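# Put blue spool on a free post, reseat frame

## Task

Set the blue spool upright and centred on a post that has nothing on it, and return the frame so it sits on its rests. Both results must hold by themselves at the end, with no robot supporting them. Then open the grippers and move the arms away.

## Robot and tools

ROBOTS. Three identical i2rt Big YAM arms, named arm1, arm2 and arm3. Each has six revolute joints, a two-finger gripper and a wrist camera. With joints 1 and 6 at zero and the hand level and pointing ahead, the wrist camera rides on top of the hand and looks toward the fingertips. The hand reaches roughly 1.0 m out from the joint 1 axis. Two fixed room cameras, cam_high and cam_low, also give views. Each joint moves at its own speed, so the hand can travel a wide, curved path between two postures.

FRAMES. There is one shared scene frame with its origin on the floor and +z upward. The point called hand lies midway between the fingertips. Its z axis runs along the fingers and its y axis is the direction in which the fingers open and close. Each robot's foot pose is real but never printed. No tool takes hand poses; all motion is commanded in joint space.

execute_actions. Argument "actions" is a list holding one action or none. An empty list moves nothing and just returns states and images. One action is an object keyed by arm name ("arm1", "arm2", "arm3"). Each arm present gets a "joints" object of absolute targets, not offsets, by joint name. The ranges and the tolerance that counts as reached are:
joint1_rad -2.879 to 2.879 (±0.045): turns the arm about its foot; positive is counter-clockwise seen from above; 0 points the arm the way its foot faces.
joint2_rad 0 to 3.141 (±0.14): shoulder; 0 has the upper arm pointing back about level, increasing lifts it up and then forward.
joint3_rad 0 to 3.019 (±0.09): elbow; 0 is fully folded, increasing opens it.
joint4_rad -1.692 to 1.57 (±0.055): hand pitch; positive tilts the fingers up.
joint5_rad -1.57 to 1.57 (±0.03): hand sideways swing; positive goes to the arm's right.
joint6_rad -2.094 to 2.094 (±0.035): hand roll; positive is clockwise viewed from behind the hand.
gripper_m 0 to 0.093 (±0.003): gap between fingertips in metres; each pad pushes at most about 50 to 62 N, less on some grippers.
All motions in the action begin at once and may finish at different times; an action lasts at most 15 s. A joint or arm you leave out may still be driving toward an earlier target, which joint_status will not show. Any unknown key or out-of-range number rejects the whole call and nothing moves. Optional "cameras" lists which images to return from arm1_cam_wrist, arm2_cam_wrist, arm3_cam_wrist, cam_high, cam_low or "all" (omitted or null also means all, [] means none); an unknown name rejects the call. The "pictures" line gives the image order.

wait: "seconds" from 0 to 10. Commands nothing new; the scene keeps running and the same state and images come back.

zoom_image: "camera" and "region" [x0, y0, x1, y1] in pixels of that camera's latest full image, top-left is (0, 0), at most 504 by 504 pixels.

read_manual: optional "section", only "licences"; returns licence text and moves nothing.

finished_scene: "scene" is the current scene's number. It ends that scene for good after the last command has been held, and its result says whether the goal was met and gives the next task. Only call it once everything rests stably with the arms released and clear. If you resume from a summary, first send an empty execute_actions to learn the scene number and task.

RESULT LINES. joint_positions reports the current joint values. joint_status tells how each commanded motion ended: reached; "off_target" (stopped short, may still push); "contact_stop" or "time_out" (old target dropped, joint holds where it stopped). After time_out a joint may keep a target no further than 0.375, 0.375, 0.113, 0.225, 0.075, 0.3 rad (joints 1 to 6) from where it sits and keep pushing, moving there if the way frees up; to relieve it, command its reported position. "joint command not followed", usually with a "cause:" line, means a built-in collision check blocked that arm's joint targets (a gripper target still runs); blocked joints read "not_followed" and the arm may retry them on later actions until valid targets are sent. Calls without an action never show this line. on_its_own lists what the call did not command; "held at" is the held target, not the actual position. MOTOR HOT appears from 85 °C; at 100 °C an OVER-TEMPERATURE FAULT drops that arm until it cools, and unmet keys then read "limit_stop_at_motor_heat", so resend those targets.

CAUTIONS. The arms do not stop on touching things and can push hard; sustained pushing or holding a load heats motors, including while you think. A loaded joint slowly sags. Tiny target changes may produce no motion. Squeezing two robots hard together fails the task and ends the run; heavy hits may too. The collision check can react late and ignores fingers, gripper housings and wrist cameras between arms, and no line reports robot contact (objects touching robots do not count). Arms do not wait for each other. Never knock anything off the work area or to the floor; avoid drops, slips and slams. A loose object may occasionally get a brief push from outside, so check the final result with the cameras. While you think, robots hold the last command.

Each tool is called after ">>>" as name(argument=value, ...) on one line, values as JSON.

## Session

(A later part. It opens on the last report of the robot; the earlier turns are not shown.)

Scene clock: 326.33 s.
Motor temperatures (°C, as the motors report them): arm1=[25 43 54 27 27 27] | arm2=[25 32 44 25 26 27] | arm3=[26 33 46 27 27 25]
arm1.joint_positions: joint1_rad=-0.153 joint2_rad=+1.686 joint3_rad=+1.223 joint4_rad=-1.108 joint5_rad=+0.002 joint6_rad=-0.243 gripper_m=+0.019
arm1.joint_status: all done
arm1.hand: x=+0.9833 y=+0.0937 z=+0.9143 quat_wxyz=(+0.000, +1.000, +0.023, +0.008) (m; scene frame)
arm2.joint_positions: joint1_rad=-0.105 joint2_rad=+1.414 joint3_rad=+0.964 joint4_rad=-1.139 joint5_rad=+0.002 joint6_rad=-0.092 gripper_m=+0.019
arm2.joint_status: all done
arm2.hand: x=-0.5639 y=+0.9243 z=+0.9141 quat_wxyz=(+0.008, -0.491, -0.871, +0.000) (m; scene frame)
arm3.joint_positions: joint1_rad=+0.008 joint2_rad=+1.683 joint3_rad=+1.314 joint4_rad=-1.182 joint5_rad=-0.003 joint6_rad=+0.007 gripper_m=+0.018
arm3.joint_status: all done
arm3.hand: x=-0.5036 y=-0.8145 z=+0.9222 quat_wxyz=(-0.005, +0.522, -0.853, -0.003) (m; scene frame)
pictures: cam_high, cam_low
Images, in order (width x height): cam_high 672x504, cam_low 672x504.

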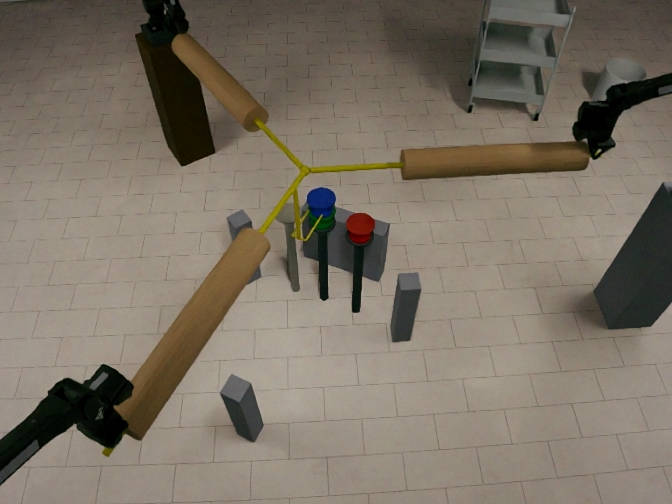

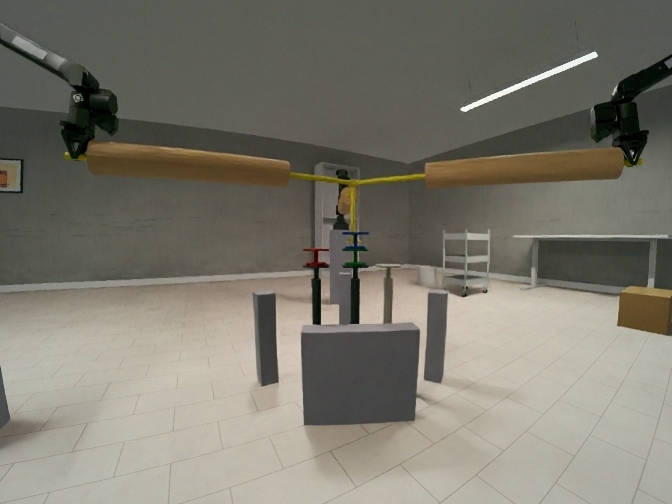

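>>> execute_actions(actions=[{"arm1": {"joints": {"joint1_rad": -0.249, "joint2_rad": 1.597, "joint3_rad": 1.192, "joint4_rad": -1.09, "joint6_rad": -0.328}}, "arm2": {"joints": {"joint1_rad": 0.0146, "joint2_rad": 1.31, "joint3_rad": 0.9155, "joint4_rad": -1.14, "joint6_rad": 0.033}}, "arm3": {"joints": {"joint1_rad": 0.008, "joint2_rad": 1.783, "joint3_rad": 1.531, "joint4_rad": -1.24, "joint6_rad": 0.009}}}], cameras=["cam_high", "cam_low"])

>>> zoom_image(camera="cam_low", region=[290, 170, 410, 290])

>>> zoom_image(camera="cam_high", region=[250, 140, 390, 280])

Scene clock: 344.87 s.
Motor temperatures (°C, as the motors report them): arm1=[25 44 50 27 27 27] | arm2=[25 31 43 25 26 27] | arm3=[26 34 47 27 27 25]
arm1.joint_positions: joint1_rad=-0.254 joint2_rad=+1.638 joint3_rad=+1.183 joint4_rad=-1.094 joint5_rad=+0.004 joint6_rad=-0.343 gripper_m=+0.019
arm1.joint_status: all done
arm1.hand: x=+1.0057 y=+0.1373 z=+0.9219 quat_wxyz=(-0.004, +1.000, +0.022, -0.001) (m; scene frame)
arm2.joint_positions: joint1_rad=+0.013 joint2_rad=+1.330 joint3_rad=+0.893 joint4_rad=-1.140 joint5_rad=-0.005 joint6_rad=+0.027 gripper_m=+0.019
arm2.joint_status: all done
arm2.hand: x=-0.5395 y=+0.9687 z=+0.9175 quat_wxyz=(+0.001, -0.491, -0.871, +0.002) (m; scene frame)
arm3.joint_positions: joint1_rad=+0.008 joint2_rad=+1.799 joint3_rad=+1.473 joint4_rad=-1.221 joint5_rad=-0.004 joint6_rad=+0.007 gripper_m=+0.018
arm3.joint_status: all done
arm3.hand: x=-0.4818 y=-0.7711 z=+0.9223 quat_wxyz=(-0.006, +0.522, -0.853, -0.004) (m; scene frame)
pictures: cam_high, cam_low
Images, in order (width x height): cam_high 672x504, cam_low 672x504.

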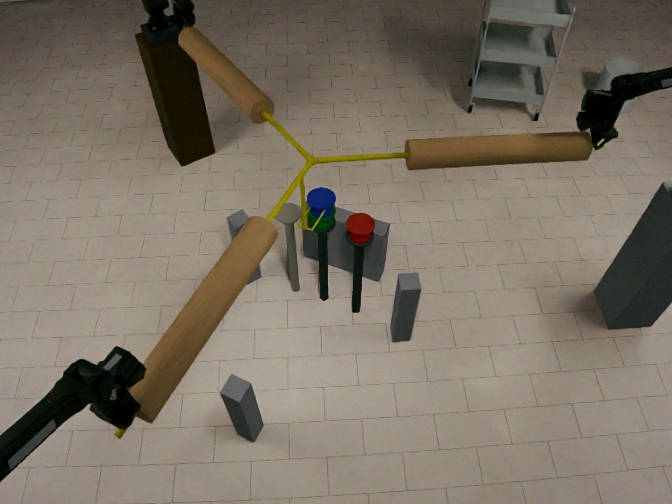

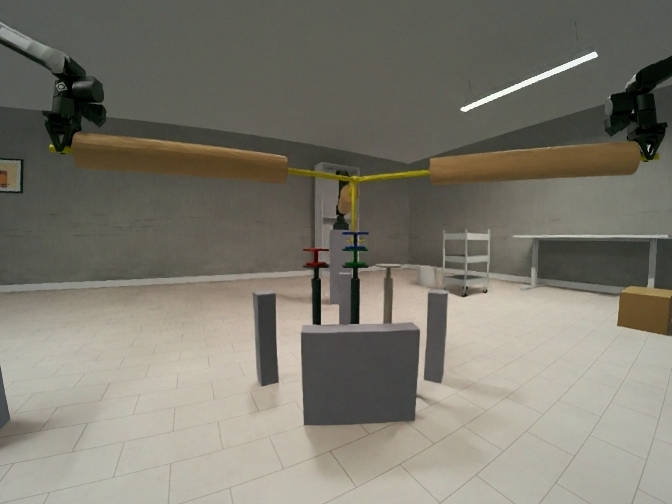

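Region (290, 170, 410, 290) of cam_low's 672x504 image, scaled by 4.200, with more detail than that image has.

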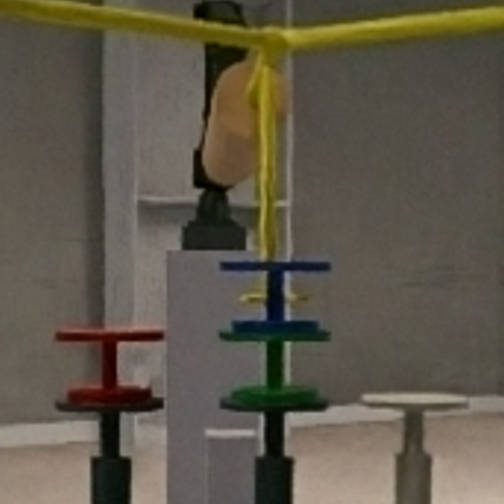

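Region (250, 140, 390, 280) of cam_high's 672x504 image, scaled by 3.600, with more detail than that image has.

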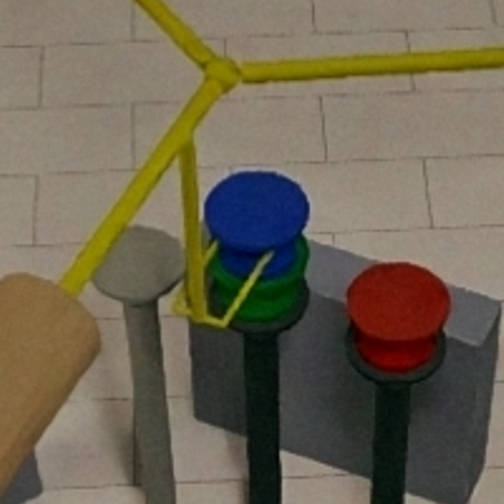

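>>> execute_actions(actions=[{"arm1": {"joints": {"joint1_rad": -0.349, "joint2_rad": 1.585, "joint3_rad": 1.176, "joint4_rad": -1.09, "joint6_rad": -0.428}}, "arm2": {"joints": {"joint1_rad": 0.139, "joint2_rad": 1.258, "joint3_rad": 0.868, "joint4_rad": -1.148, "joint6_rad": 0.158}}, "arm3": {"joints": {"joint1_rad": 0.006, "joint2_rad": 1.897, "joint3_rad": 1.703, "joint4_rad": -1.3, "joint6_rad": 0.007}}}], cameras=["cam_high", "cam_low"])

>>> zoom_image(camera="cam_low", region=[290, 170, 410, 290])

>>> zoom_image(camera="cam_high", region=[250, 140, 390, 280])

Scene clock: 373.83 s.
Motor temperatures (°C, as the motors report them): arm1=[25 44 49 27 27 27] | arm2=[25 31 42 25 26 27] | arm3=[26 35 49 27 27 25]
arm1.joint_positions: joint1_rad=-0.352 joint2_rad=+1.634 joint3_rad=+1.169 joint4_rad=-1.094 joint5_rad=+0.003 joint6_rad=-0.440 gripper_m=+0.019
arm1.joint_status: all done
arm1.hand: x=+1.0263 y=+0.1774 z=+0.9193 quat_wxyz=(-0.003, +1.000, +0.022, +0.004) (m; scene frame)
arm2.joint_positions: joint1_rad=+0.138 joint2_rad=+1.281 joint3_rad=+0.846 joint4_rad=-1.144 joint5_rad=-0.006 joint6_rad=+0.151 gripper_m=+0.019
arm2.joint_status: all done
arm2.hand: x=-0.5174 y=+1.0090 z=+0.9159 quat_wxyz=(+0.003, -0.491, -0.871, +0.001) (m; scene frame)
arm3.joint_positions: joint1_rad=+0.008 joint2_rad=+1.914 joint3_rad=+1.641 joint4_rad=-1.278 joint5_rad=-0.003 joint6_rad=+0.007 gripper_m=+0.018
arm3.joint_status: all done
arm3.hand: x=-0.4616 y=-0.7314 z=+0.9216 quat_wxyz=(-0.005, +0.522, -0.853, -0.003) (m; scene frame)
pictures: cam_high, cam_low
Images, in order (width x height): cam_high 672x504, cam_low 672x504.

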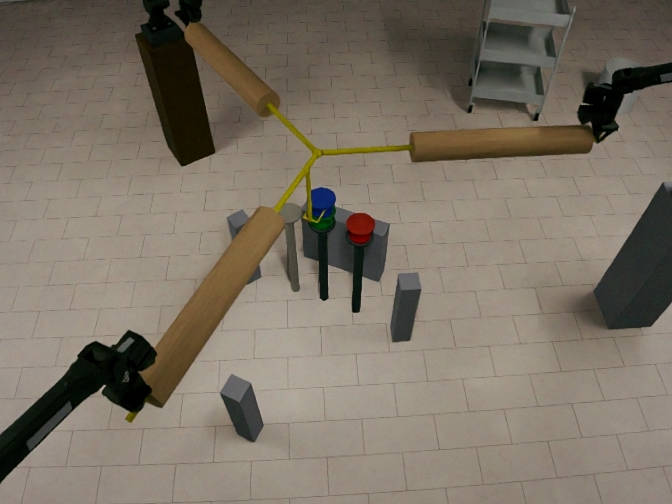

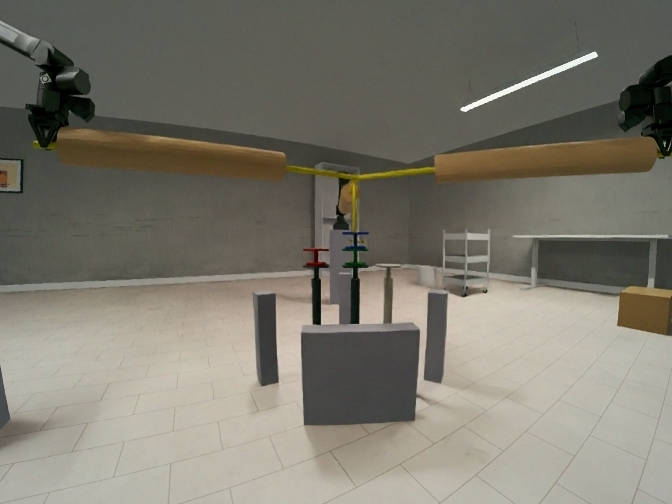

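Region (290, 170, 410, 290) of cam_low's 672x504 image, scaled by 4.200, with more detail than that image has.

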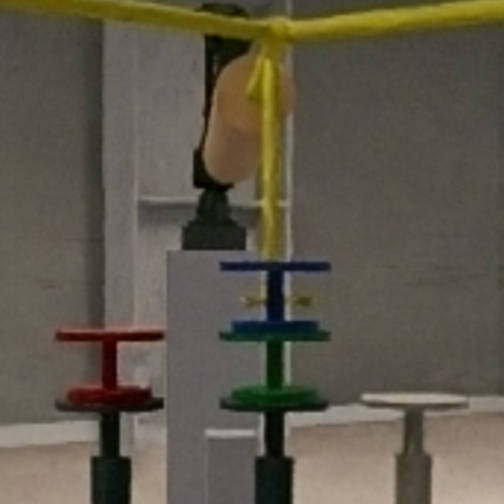

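Region (250, 140, 390, 280) of cam_high's 672x504 image, scaled by 3.600, with more detail than that image has.

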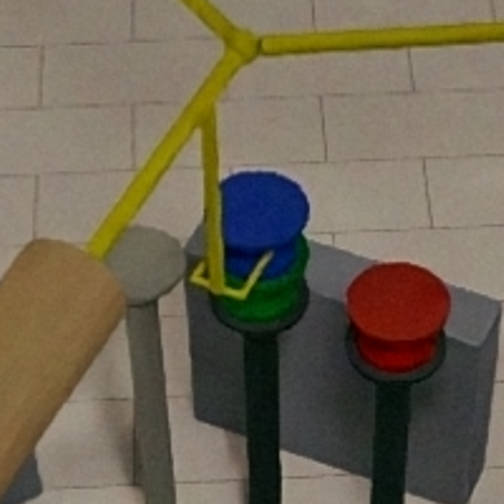

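>>> execute_actions(actions=[{"arm1": {"joints": {"joint2_rad": 1.563, "joint3_rad": 1.264, "joint4_rad": -1.153}}, "arm2": {"joints": {"joint2_rad": 1.233, "joint3_rad": 0.934, "joint4_rad": -1.211}}, "arm3": {"joints": {"joint2_rad": 1.862, "joint3_rad": 1.736, "joint4_rad": -1.347}}}], cameras=["cam_low"])

>>> zoom_image(camera="cam_low", region=[290, 170, 410, 290])

Scene clock: 441.87 s.
Motor temperatures (°C, as the motors report them): arm1=[25 44 49 27 27 27] | arm2=[25 30 43 25 26 27] | arm3=[26 38 52 27 27 25]
arm1.joint_positions: joint1_rad=-0.351 joint2_rad=+1.603 joint3_rad=+1.189 joint4_rad=-1.138 joint5_rad=+0.003 joint6_rad=-0.440 gripper_m=+0.019
arm1.joint_status: all done
arm1.hand: x=+1.0272 y=+0.1764 z=+0.9395 quat_wxyz=(-0.004, +1.000, +0.023, +0.000) (m; scene frame)
arm2.joint_positions: joint1_rad=+0.138 joint2_rad=+1.255 joint3_rad=+0.878 joint4_rad=-1.196 joint5_rad=-0.006 joint6_rad=+0.152 gripper_m=+0.019
arm2.joint_status: all done
arm2.hand: x=-0.5170 y=+1.0089 z=+0.9350 quat_wxyz=(+0.000, -0.492, -0.871, +0.002) (m; scene frame)
arm3.joint_positions: joint1_rad=+0.008 joint2_rad=+1.889 joint3_rad=+1.674 joint4_rad=-1.328 joint5_rad=-0.001 joint6_rad=+0.007 gripper_m=+0.018
arm3.joint_status: all done
arm3.hand: x=-0.4618 y=-0.7322 z=+0.9478 quat_wxyz=(-0.009, +0.522, -0.853, -0.004) (m; scene frame)
pictures: cam_low
Images, in order (width x height): cam_low 672x504.

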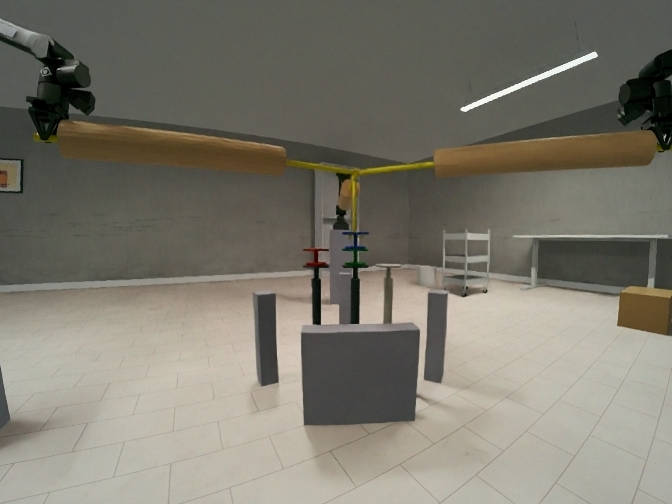

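Region (290, 170, 410, 290) of cam_low's 672x504 image, scaled by 4.200, with more detail than that image has.

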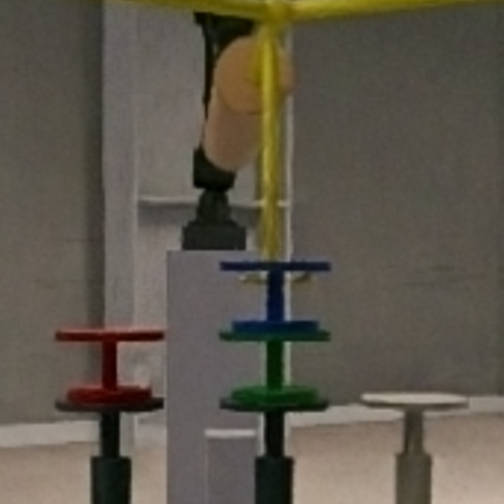

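>>> execute_actions(actions=[{"arm1": {"joints": {"joint2_rad": 1.538, "joint3_rad": 1.321, "joint4_rad": -1.239}}, "arm2": {"joints": {"joint2_rad": 1.205, "joint3_rad": 0.997, "joint4_rad": -1.309}}, "arm3": {"joints": {"joint2_rad": 1.855, "joint3_rad": 1.792, "joint4_rad": -1.418}}}], cameras=["cam_high", "cam_low"])

>>> zoom_image(camera="cam_low", region=[290, 170, 410, 290])

>>> zoom_image(camera="cam_high", region=[250, 130, 390, 270])

Scene clock: 449.97 s.
Motor temperatures (°C, as the motors report them): arm1=[25 44 54 27 27 27] | arm2=[25 30 45 25 26 27] | arm3=[26 38 53 27 27 25]
arm1.joint_positions: joint1_rad=-0.351 joint2_rad=+1.575 joint3_rad=+1.242 joint4_rad=-1.225 joint5_rad=+0.003 joint6_rad=-0.440 gripper_m=+0.019
arm1.joint_status: all done
arm1.hand: x=+1.0275 y=+0.1763 z=+0.9702 quat_wxyz=(-0.003, +1.000, +0.023, +0.003) (m; scene frame)
arm2.joint_positions: joint1_rad=+0.138 joint2_rad=+1.226 joint3_rad=+0.940 joint4_rad=-1.292 joint5_rad=-0.006 joint6_rad=+0.152 gripper_m=+0.019
arm2.joint_status: all done
arm2.hand: x=-0.5173 y=+1.0097 z=+0.9664 quat_wxyz=(+0.002, -0.492, -0.871, +0.001) (m; scene frame)
arm3.joint_positions: joint1_rad=+0.008 joint2_rad=+1.883 joint3_rad=+1.729 joint4_rad=-1.399 joint5_rad=-0.003 joint6_rad=+0.007 gripper_m=+0.018
arm3.joint_status: all done
arm3.hand: x=-0.4622 y=-0.7321 z=+0.9713 quat_wxyz=(-0.004, +0.522, -0.853, -0.002) (m; scene frame)
pictures: cam_high, cam_low
Images, in order (width x height): cam_high 672x504, cam_low 672x504.

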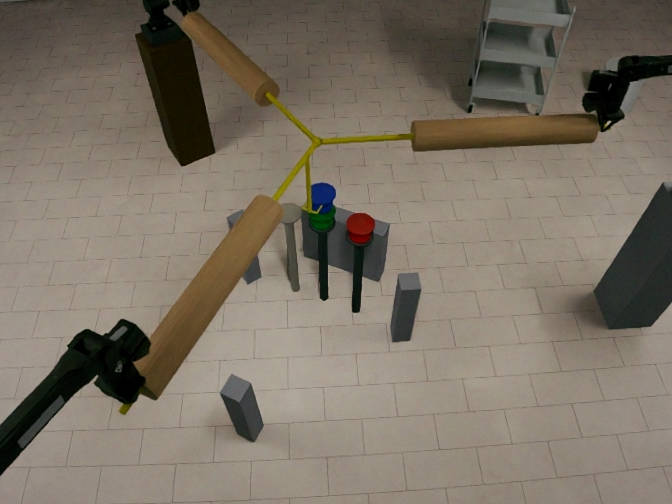

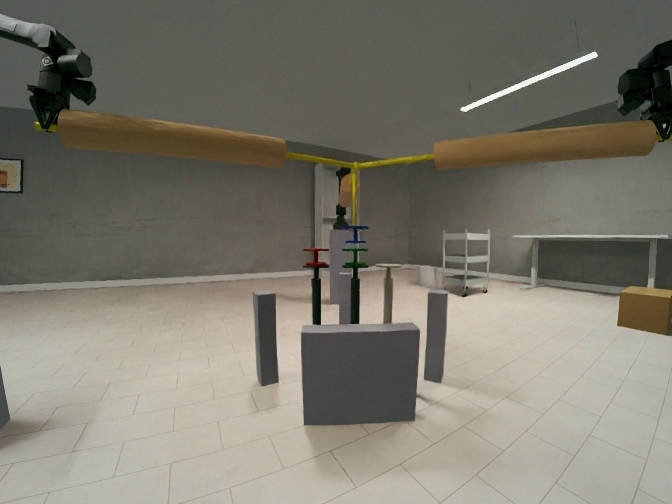

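Region (290, 170, 410, 290) of cam_low's 672x504 image, scaled by 4.200, with more detail than that image has.

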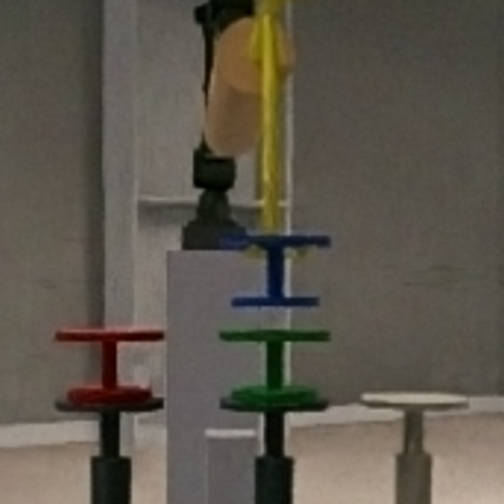

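Region (250, 130, 390, 270) of cam_high's 672x504 image, scaled by 3.600, with more detail than that image has.

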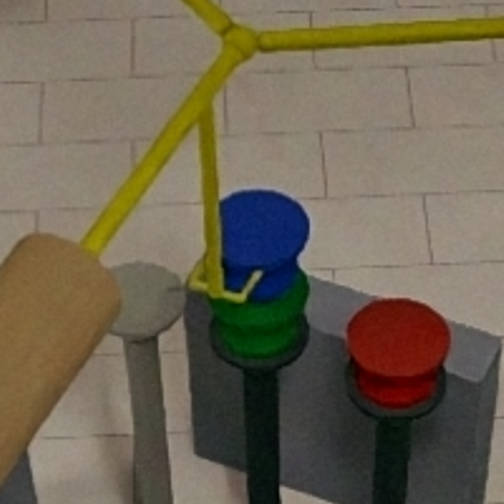

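>>> execute_actions(actions=[{"arm1": {"joints": {"joint2_rad": 1.692, "joint3_rad": 1.493, "joint4_rad": -1.274}}, "arm2": {"joints": {"joint1_rad": 0.041, "joint2_rad": 1.071, "joint3_rad": 0.862, "joint4_rad": -1.343, "joint6_rad": 0.052}}, "arm3": {"joints": {"joint1_rad": 0.105, "joint6_rad": 0.105}}}], cameras=["cam_low"])

>>> zoom_image(camera="cam_low", region=[290, 170, 410, 290])

Scene clock: 505.03 s.
Motor temperatures (°C, as the motors report them): arm1=[25 44 63 27 27 27] | arm2=[25 30 49 25 26 27] | arm3=[26 39 55 27 27 25]
arm1.joint_positions: joint1_rad=-0.345 joint2_rad=+1.725 joint3_rad=+1.424 joint4_rad=-1.260 joint5_rad=+0.003 joint6_rad=-0.437 gripper_m=+0.019
arm1.joint_status: all done
arm1.hand: x=+0.9721 y=+0.1959 z=+0.9667 quat_wxyz=(-0.002, +1.000, +0.024, +0.004) (m; scene frame)
arm2.joint_positions: joint1_rad=+0.042 joint2_rad=+1.082 joint3_rad=+0.837 joint4_rad=-1.340 joint5_rad=-0.006 joint6_rad=+0.060 gripper_m=+0.019
arm2.joint_status: all done
arm2.hand: x=-0.5711 y=+1.0337 z=+0.9683 quat_wxyz=(+0.005, -0.493, -0.870, -0.001) (m; scene frame)
arm3.joint_positions: joint1_rad=+0.115 joint2_rad=+1.883 joint3_rad=+1.732 joint4_rad=-1.408 joint5_rad=-0.001 joint6_rad=+0.111 gripper_m=+0.018
arm3.joint_status: all done
arm3.hand: x=-0.5199 y=-0.7081 z=+0.9724 quat_wxyz=(-0.002, +0.523, -0.852, +0.000) (m; scene frame)
pictures: cam_low
Images, in order (width x height): cam_low 672x504.

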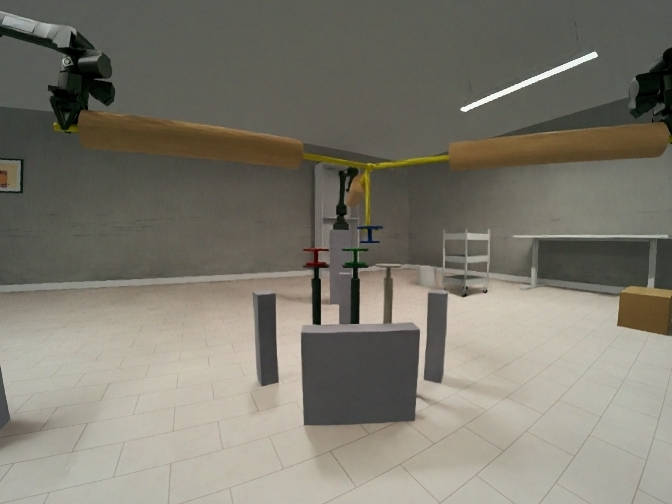

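Region (290, 170, 410, 290) of cam_low's 672x504 image, scaled by 4.200, with more detail than that image has.

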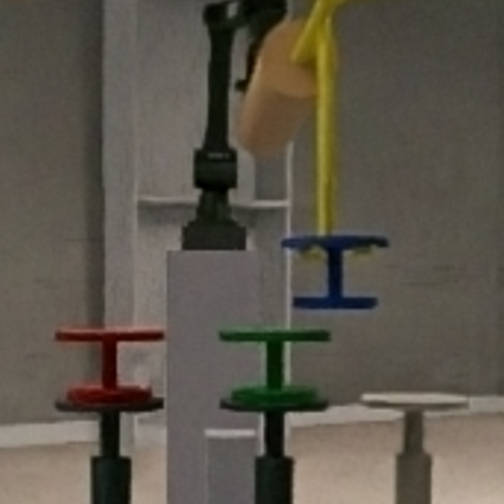

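>>> execute_actions(actions=[{"arm1": {"joints": {"joint1_rad": -0.352, "joint2_rad": 1.815, "joint3_rad": 1.676, "joint4_rad": -1.33}}, "arm2": {"joints": {"joint1_rad": -0.088, "joint2_rad": 0.945, "joint3_rad": 0.78, "joint4_rad": -1.382, "joint6_rad": -0.08}}, "arm3": {"joints": {"joint1_rad": 0.195, "joint4_rad": -1.405, "joint6_rad": 0.196}}}], cameras=["cam_low"])

>>> zoom_image(camera="cam_low", region=[290, 170, 410, 290])

Scene clock: 511.33 s.
Motor temperatures (°C, as the motors report them): arm1=[25 44 62 27 27 27] | arm2=[25 29 48 25 26 27] | arm3=[26 39 55 27 27 25]
arm1.joint_positions: joint1_rad=-0.345 joint2_rad=+1.844 joint3_rad=+1.599 joint4_rad=-1.307 joint5_rad=+0.001 joint6_rad=-0.438 gripper_m=+0.019
arm1.joint_status: all done
arm1.hand: x=+0.9254 y=+0.2147 z=+0.9686 quat_wxyz=(-0.003, +1.000, +0.025, +0.000) (m; scene frame)
arm2.joint_positions: joint1_rad=-0.086 joint2_rad=+0.955 joint3_rad=+0.756 joint4_rad=-1.380 joint5_rad=-0.003 joint6_rad=-0.069 gripper_m=+0.019
arm2.joint_status: all done
arm2.hand: x=-0.6195 y=+1.0516 z=+0.9674 quat_wxyz=(+0.003, -0.493, -0.870, +0.001) (m; scene frame)
arm3.joint_positions: joint1_rad=+0.200 joint2_rad=+1.883 joint3_rad=+1.732 joint4_rad=-1.397 joint5_rad=+0.000 joint6_rad=+0.197 gripper_m=+0.018
arm3.joint_status: all done
arm3.hand: x=-0.5657 y=-0.6904 z=+0.9723 quat_wxyz=(-0.005, +0.523, -0.853, -0.004) (m; scene frame)
pictures: cam_low
Images, in order (width x height): cam_low 672x504.

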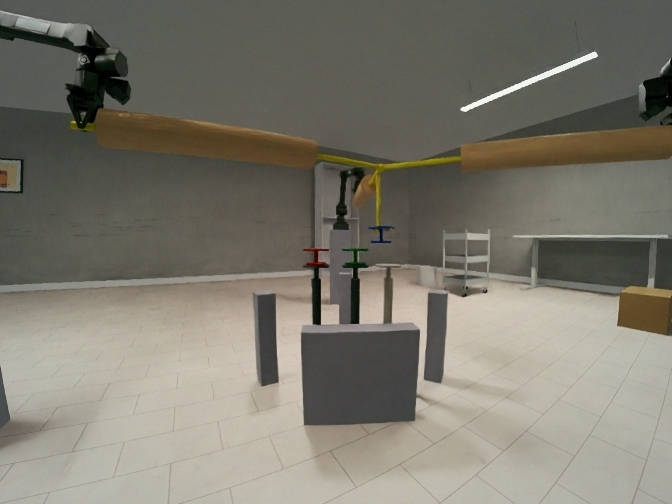

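Region (290, 170, 410, 290) of cam_low's 672x504 image, scaled by 4.200, with more detail than that image has.

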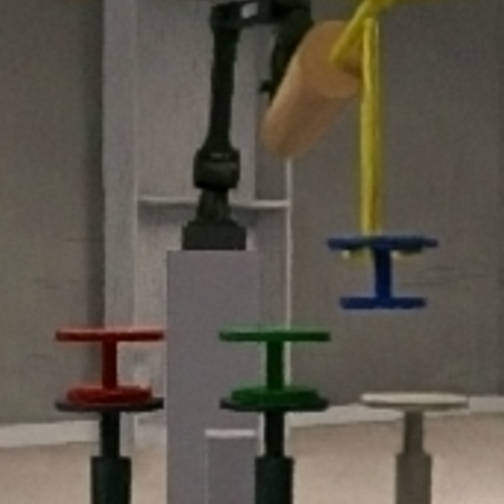

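>>> execute_actions(actions=[{"arm1": {"joints": {"joint1_rad": -0.356, "joint2_rad": 1.947, "joint3_rad": 1.732, "joint4_rad": -1.232}}, "arm2": {"joints": {"joint1_rad": -0.196, "joint2_rad": 0.914, "joint3_rad": 0.61, "joint4_rad": -1.238, "joint6_rad": -0.19}}, "arm3": {"joints": {"joint1_rad": 0.249, "joint2_rad": 1.911, "joint3_rad": 1.672, "joint4_rad": -1.272, "joint6_rad": 0.251}}}], cameras=["cam_high", "cam_low"])

>>> zoom_image(camera="cam_low", region=[310, 170, 430, 290])

>>> zoom_image(camera="cam_high", region=[230, 130, 370, 270])

Scene clock: 519.50 s.
Motor temperatures (°C, as the motors report them): arm1=[25 45 63 27 27 27] | arm2=[25 29 47 25 26 27] | arm3=[26 40 55 27 27 25]
arm1.joint_positions: joint1_rad=-0.354 joint2_rad=+1.994 joint3_rad=+1.659 joint4_rad=-1.233 joint5_rad=+0.002 joint6_rad=-0.442 gripper_m=+0.019
arm1.joint_status: all done
arm1.hand: x=+0.8952 y=+0.2332 z=+0.9061 quat_wxyz=(+0.000, +1.000, +0.023, +0.008) (m; scene frame)
arm2.joint_positions: joint1_rad=-0.190 joint2_rad=+0.927 joint3_rad=+0.586 joint4_rad=-1.244 joint5_rad=-0.003 joint6_rad=-0.177 gripper_m=+0.019
arm2.joint_status: all done
arm2.hand: x=-0.6509 y=+1.0649 z=+0.9107 quat_wxyz=(+0.004, -0.491, -0.871, -0.001) (m; scene frame)
arm3.joint_positions: joint1_rad=+0.251 joint2_rad=+1.942 joint3_rad=+1.664 joint4_rad=-1.273 joint5_rad=+0.001 joint6_rad=+0.248 gripper_m=+0.018
arm3.joint_status: all done
arm3.hand: x=-0.5926 y=-0.6748 z=+0.9141 quat_wxyz=(-0.005, +0.523, -0.853, -0.003) (m; scene frame)
pictures: cam_high, cam_low
Images, in order (width x height): cam_high 672x504, cam_low 672x504.

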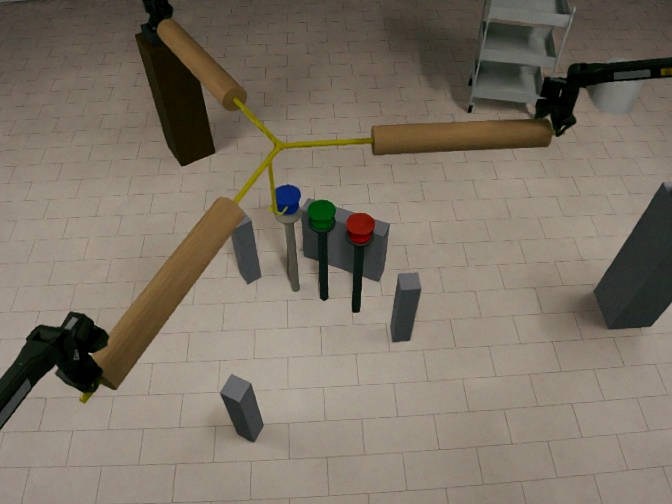

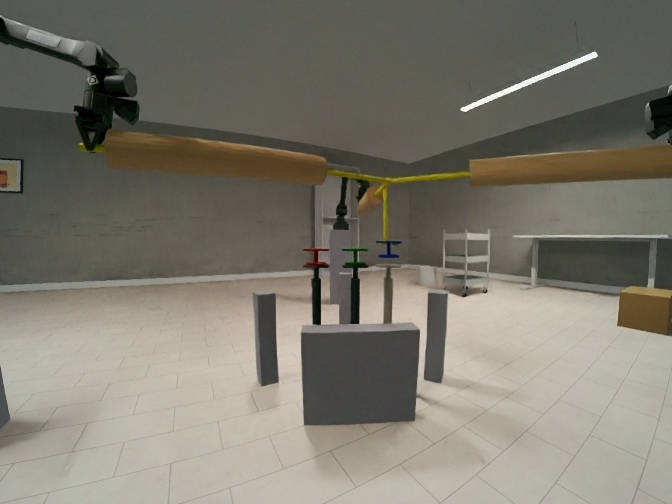

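Region (310, 170, 430, 290) of cam_low's 672x504 image, scaled by 4.200, with more detail than that image has.

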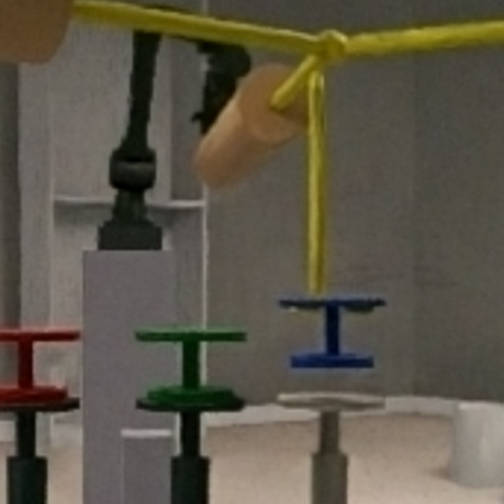

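Region (230, 130, 370, 270) of cam_high's 672x504 image, scaled by 3.600, with more detail than that image has.

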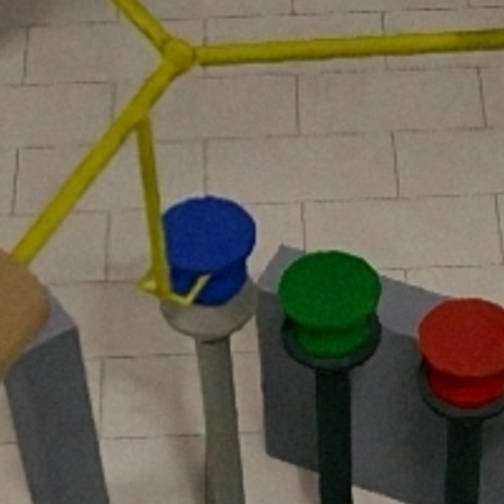

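>>> execute_actions(actions=[{"arm1": {"joints": {"joint2_rad": 1.978, "joint3_rad": 1.626, "joint4_rad": -1.154}}, "arm2": {"joints": {"joint2_rad": 0.975, "joint3_rad": 0.533, "joint4_rad": -1.107}}, "arm3": {"joints": {"joint2_rad": 1.941, "joint3_rad": 1.623, "joint4_rad": -1.195}}}], cameras=["cam_high", "cam_low"])

>>> zoom_image(camera="cam_low", region=[340, 210, 430, 300])

>>> zoom_image(camera="cam_high", region=[250, 170, 340, 260])

Scene clock: 554.77 s.
Motor temperatures (°C, as the motors report them): arm1=[25 48 64 27 27 27] | arm2=[25 29 46 25 26 27] | arm3=[26 41 48 27 27 25]
arm1.joint_positions: joint1_rad=-0.354 joint2_rad=+2.003 joint3_rad=+1.619 joint4_rad=-1.164 joint5_rad=+0.001 joint6_rad=-0.442 gripper_m=+0.019
arm1.joint_status: all done
arm1.hand: x=+0.8942 y=+0.2335 z=+0.8871 quat_wxyz=(-0.004, +1.000, +0.023, -0.002) (m; scene frame)
arm2.joint_positions: joint1_rad=-0.192 joint2_rad=+0.985 joint3_rad=+0.515 joint4_rad=-1.117 joint5_rad=-0.002 joint6_rad=-0.178 gripper_m=+0.019
arm2.joint_status: all done
arm2.hand: x=-0.6515 y=+1.0642 z=+0.8748 quat_wxyz=(+0.005, -0.491, -0.871, -0.001) (m; scene frame)
arm3.joint_positions: joint1_rad=+0.252 joint2_rad=+1.959 joint3_rad=+1.618 joint4_rad=-1.200 joint5_rad=+0.004 joint6_rad=+0.249 gripper_m=+0.018
arm3.joint_status: all done
arm3.hand: x=-0.5928 y=-0.6746 z=+0.8874 quat_wxyz=(-0.009, +0.522, -0.853, -0.006) (m; scene frame)
pictures: cam_high, cam_low
Images, in order (width x height): cam_high 672x504, cam_low 672x504.

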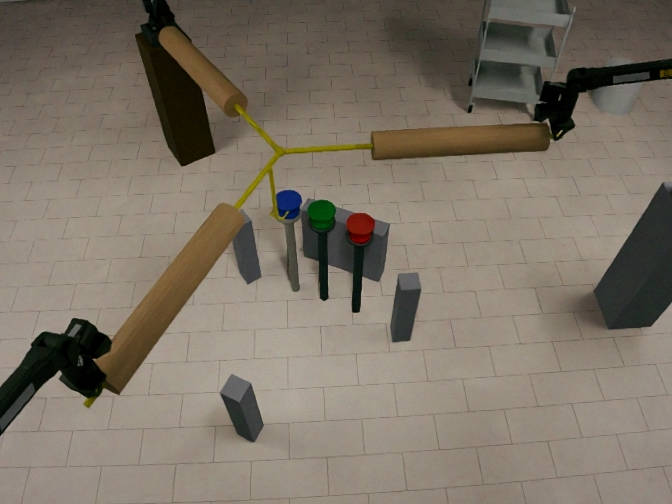

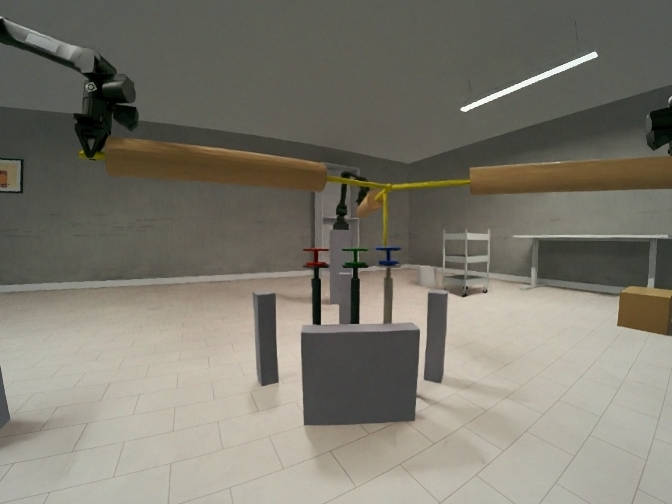

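Region (340, 210, 430, 300) of cam_low's 672x504 image, scaled by 5.600, with more detail than that image has.

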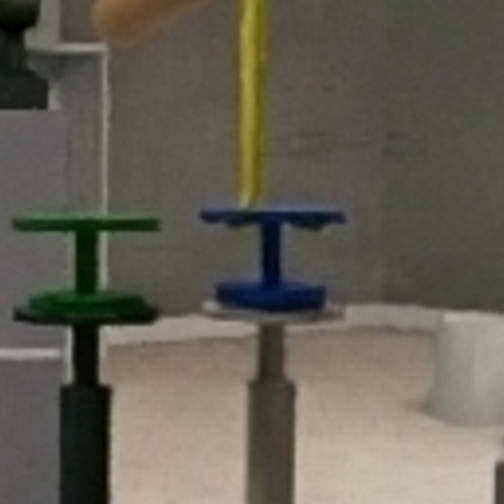

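Region (250, 170, 340, 260) of cam_high's 672x504 image, scaled by 5.600, with more detail than that image has.

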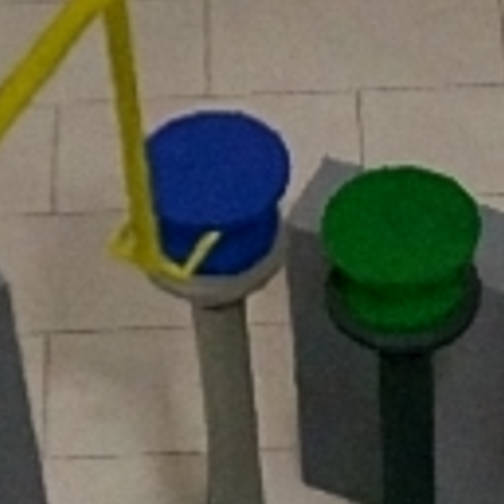

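>>> execute_actions(actions=[{"arm1": {"joints": {"joint1_rad": -0.339, "joint2_rad": 1.996}}, "arm2": {"joints": {"joint1_rad": -0.217, "joint4_rad": -1.098, "joint6_rad": -0.21}}, "arm3": {"joints": {"joint1_rad": 0.258, "joint3_rad": 1.605, "joint4_rad": -1.188}}}], cameras=["cam_high", "cam_low"])

>>> zoom_image(camera="cam_low", region=[340, 210, 430, 300])

>>> zoom_image(camera="cam_high", region=[250, 170, 340, 260])

Scene clock: 579.63 s.
Motor temperatures (°C, as the motors report them): arm1=[25 48 57 27 27 27] | arm2=[25 28 45 25 26 27] | arm3=[26 40 47 27 27 25]
arm1.joint_positions: joint1_rad=-0.345 joint2_rad=+2.012 joint3_rad=+1.619 joint4_rad=-1.161 joint5_rad=+0.003 joint6_rad=-0.440 gripper_m=+0.019
arm1.joint_status: all done
arm1.hand: x=+0.8924 y=+0.2292 z=+0.8820 quat_wxyz=(-0.004, +1.000, +0.026, +0.001) (m; scene frame)
arm2.joint_positions: joint1_rad=-0.208 joint2_rad=+0.985 joint3_rad=+0.515 joint4_rad=-1.103 joint5_rad=-0.002 joint6_rad=-0.196 gripper_m=+0.019
arm2.joint_status: all done
arm2.hand: x=-0.6534 y=+1.0600 z=+0.8748 quat_wxyz=(+0.000, -0.491, -0.871, +0.003) (m; scene frame)
arm3.joint_positions: joint1_rad=+0.252 joint2_rad=+1.959 joint3_rad=+1.602 joint4_rad=-1.193 joint5_rad=+0.001 joint6_rad=+0.249 gripper_m=+0.018
arm3.joint_status: all done
arm3.hand: x=-0.5942 y=-0.6787 z=+0.8818 quat_wxyz=(-0.005, +0.522, -0.853, -0.003) (m; scene frame)
pictures: cam_high, cam_low
Images, in order (width x height): cam_high 672x504, cam_low 672x504.

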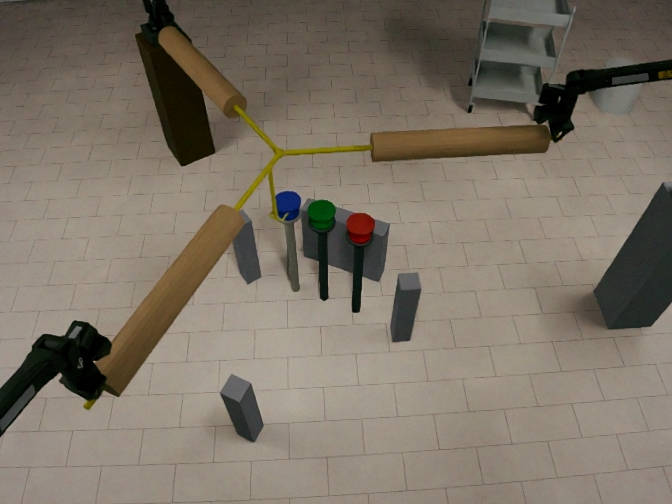

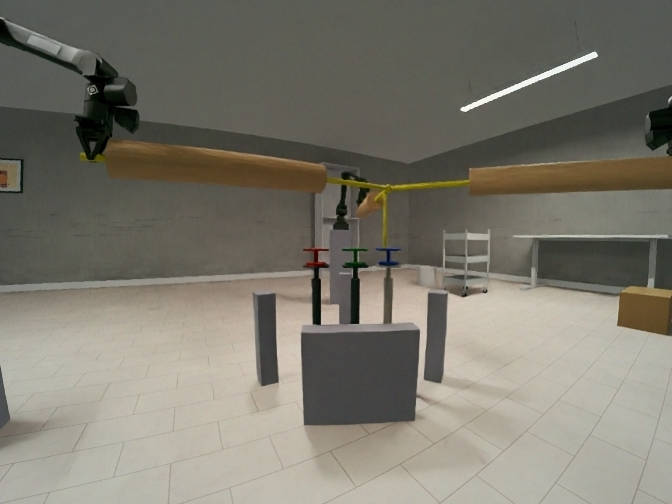

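Region (340, 210, 430, 300) of cam_low's 672x504 image, scaled by 5.600, with more detail than that image has.

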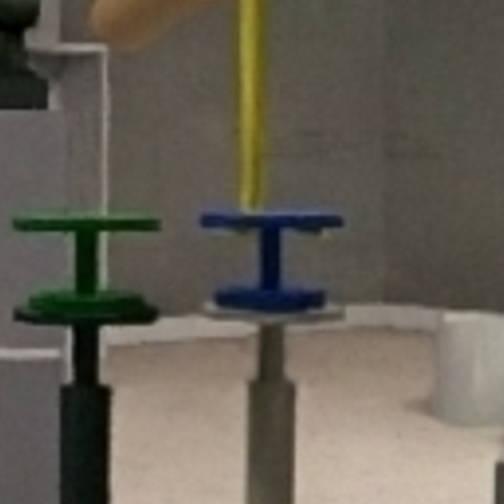

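Region (250, 170, 340, 260) of cam_high's 672x504 image, scaled by 5.600, with more detail than that image has.

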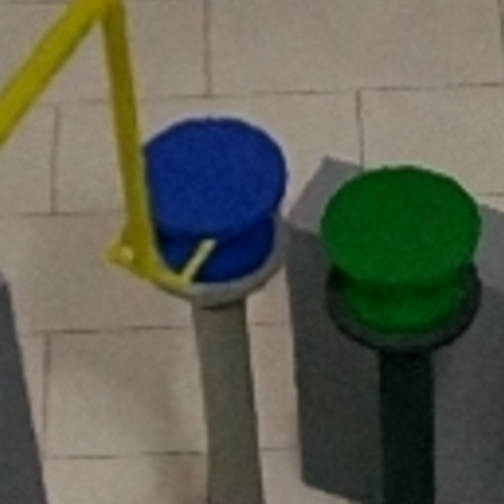

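>>> execute_actions(actions=[{"arm1": {"joints": {"joint2_rad": 2.024, "joint3_rad": 1.6, "joint4_rad": -1.094}}, "arm2": {"joints": {"joint2_rad": 1.026, "joint3_rad": 0.485, "joint4_rad": -0.997}}, "arm3": {"joints": {"joint2_rad": 1.966, "joint3_rad": 1.572, "joint4_rad": -1.13}}}], cameras=["cam_high", "cam_low"])

>>> zoom_image(camera="cam_low", region=[340, 210, 430, 300])

>>> zoom_image(camera="cam_high", region=[250, 170, 340, 260])

Scene clock: 594.10 s.
Motor temperatures (°C, as the motors report them): arm1=[25 48 56 27 27 27] | arm2=[25 28 44 25 26 27] | arm3=[26 41 47 27 27 25]
arm1.joint_positions: joint1_rad=-0.344 joint2_rad=+2.049 joint3_rad=+1.595 joint4_rad=-1.102 joint5_rad=+0.004 joint6_rad=-0.440 gripper_m=+0.019
arm1.joint_status: all done
arm1.hand: x=+0.8914 y=+0.2294 z=+0.8522 quat_wxyz=(-0.004, +1.000, +0.026, +0.002) (m; scene frame)
arm2.joint_positions: joint1_rad=-0.208 joint2_rad=+1.037 joint3_rad=+0.470 joint4_rad=-1.007 joint5_rad=-0.002 joint6_rad=-0.196 gripper_m=+0.019
arm2.joint_status: all done
arm2.hand: x=-0.6535 y=+1.0599 z=+0.8501 quat_wxyz=(+0.000, -0.491, -0.871, +0.003) (m; scene frame)
arm3.joint_positions: joint1_rad=+0.253 joint2_rad=+1.981 joint3_rad=+1.569 joint4_rad=-1.134 joint5_rad=+0.000 joint6_rad=+0.249 gripper_m=+0.018
arm3.joint_status: all done
arm3.hand: x=-0.5947 y=-0.6783 z=+0.8579 quat_wxyz=(-0.006, +0.523, -0.852, -0.006) (m; scene frame)
pictures: cam_high, cam_low
Images, in order (width x height): cam_high 672x504, cam_low 672x504.

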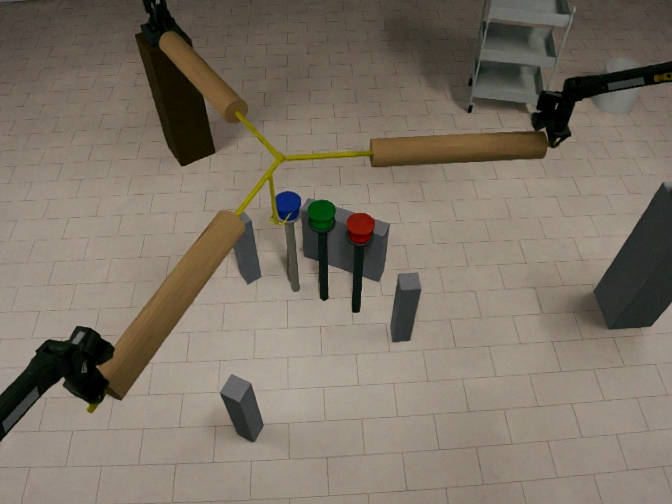

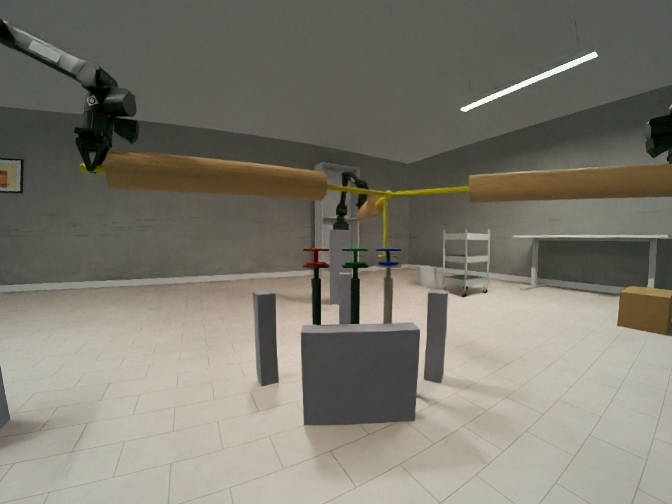

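Region (340, 210, 430, 300) of cam_low's 672x504 image, scaled by 5.600, with more detail than that image has.

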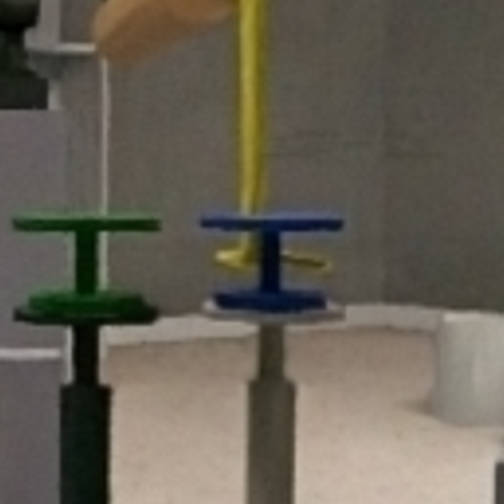

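Region (250, 170, 340, 260) of cam_high's 672x504 image, scaled by 5.600, with more detail than that image has.

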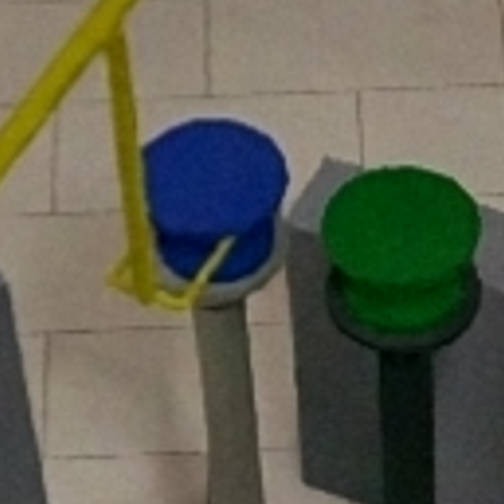

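>>> execute_actions(actions=[{"arm1": {"joints": {"joint1_rad": -0.258, "joint2_rad": 2.043, "joint3_rad": 1.697, "joint4_rad": -1.132, "joint6_rad": -0.338}}, "arm2": {"joints": {"joint1_rad": -0.366, "joint2_rad": 1.152, "joint3_rad": 0.598, "joint4_rad": -0.95, "joint6_rad": -0.36}}, "arm3": {"joints": {"joint1_rad": 0.282, "joint2_rad": 1.846, "joint3_rad": 1.4, "joint4_rad": -1.066, "joint6_rad": 0.28}}}], cameras=["cam_high", "cam_low"])

>>> zoom_image(camera="cam_low", region=[340, 210, 430, 300])

>>> zoom_image(camera="cam_high", region=[250, 170, 340, 260])

Scene clock: 635.80 s.
Motor temperatures (°C, as the motors report them): arm1=[25 49 55 27 27 27] | arm2=[25 28 44 25 26 27] | arm3=[26 41 46 27 27 25]
arm1.joint_positions: joint1_rad=-0.252 joint2_rad=+2.056 joint3_rad=+1.619 joint4_rad=-1.118 joint5_rad=+0.005 joint6_rad=-0.345 gripper_m=+0.019
arm1.joint_status: all done
arm1.hand: x=+0.8678 y=+0.1788 z=+0.8560 quat_wxyz=(-0.004, +1.000, +0.025, +0.001) (m; scene frame)
arm2.joint_positions: joint1_rad=-0.361 joint2_rad=+1.165 joint3_rad=+0.552 joint4_rad=-0.957 joint5_rad=-0.003 joint6_rad=-0.345 gripper_m=+0.019
arm2.joint_status: all done
arm2.hand: x=-0.6767 y=+1.0137 z=+0.8501 quat_wxyz=(-0.001, -0.492, -0.870, +0.004) (m; scene frame)
arm3.joint_positions: joint1_rad=+0.283 joint2_rad=+1.870 joint3_rad=+1.392 joint4_rad=-1.075 joint5_rad=+0.001 joint6_rad=+0.281 gripper_m=+0.018
arm3.joint_status: all done
arm3.hand: x=-0.6215 y=-0.7234 z=+0.8567 quat_wxyz=(-0.003, +0.522, -0.853, -0.003) (m; scene frame)
pictures: cam_high, cam_low
Images, in order (width x height): cam_high 672x504, cam_low 672x504.

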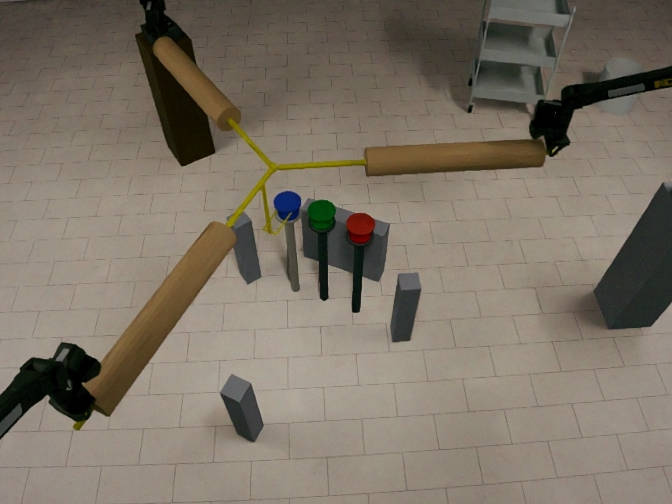

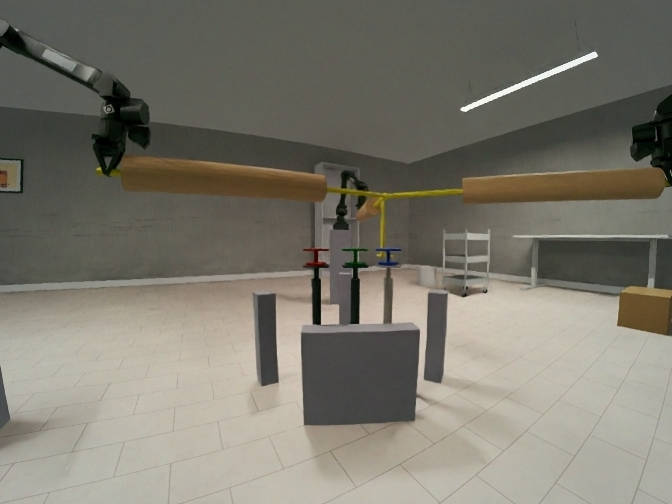

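Region (340, 210, 430, 300) of cam_low's 672x504 image, scaled by 5.600, with more detail than that image has.

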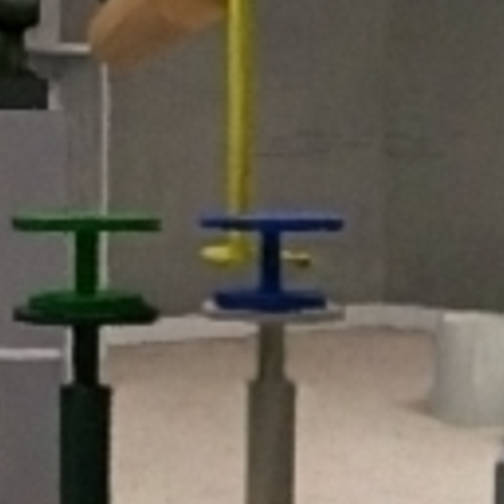

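Region (250, 170, 340, 260) of cam_high's 672x504 image, scaled by 5.600, with more detail than that image has.

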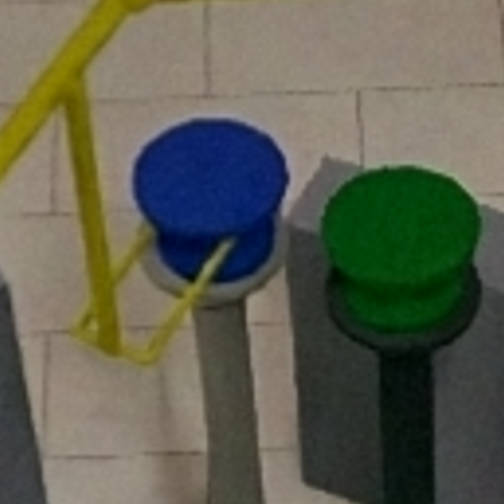

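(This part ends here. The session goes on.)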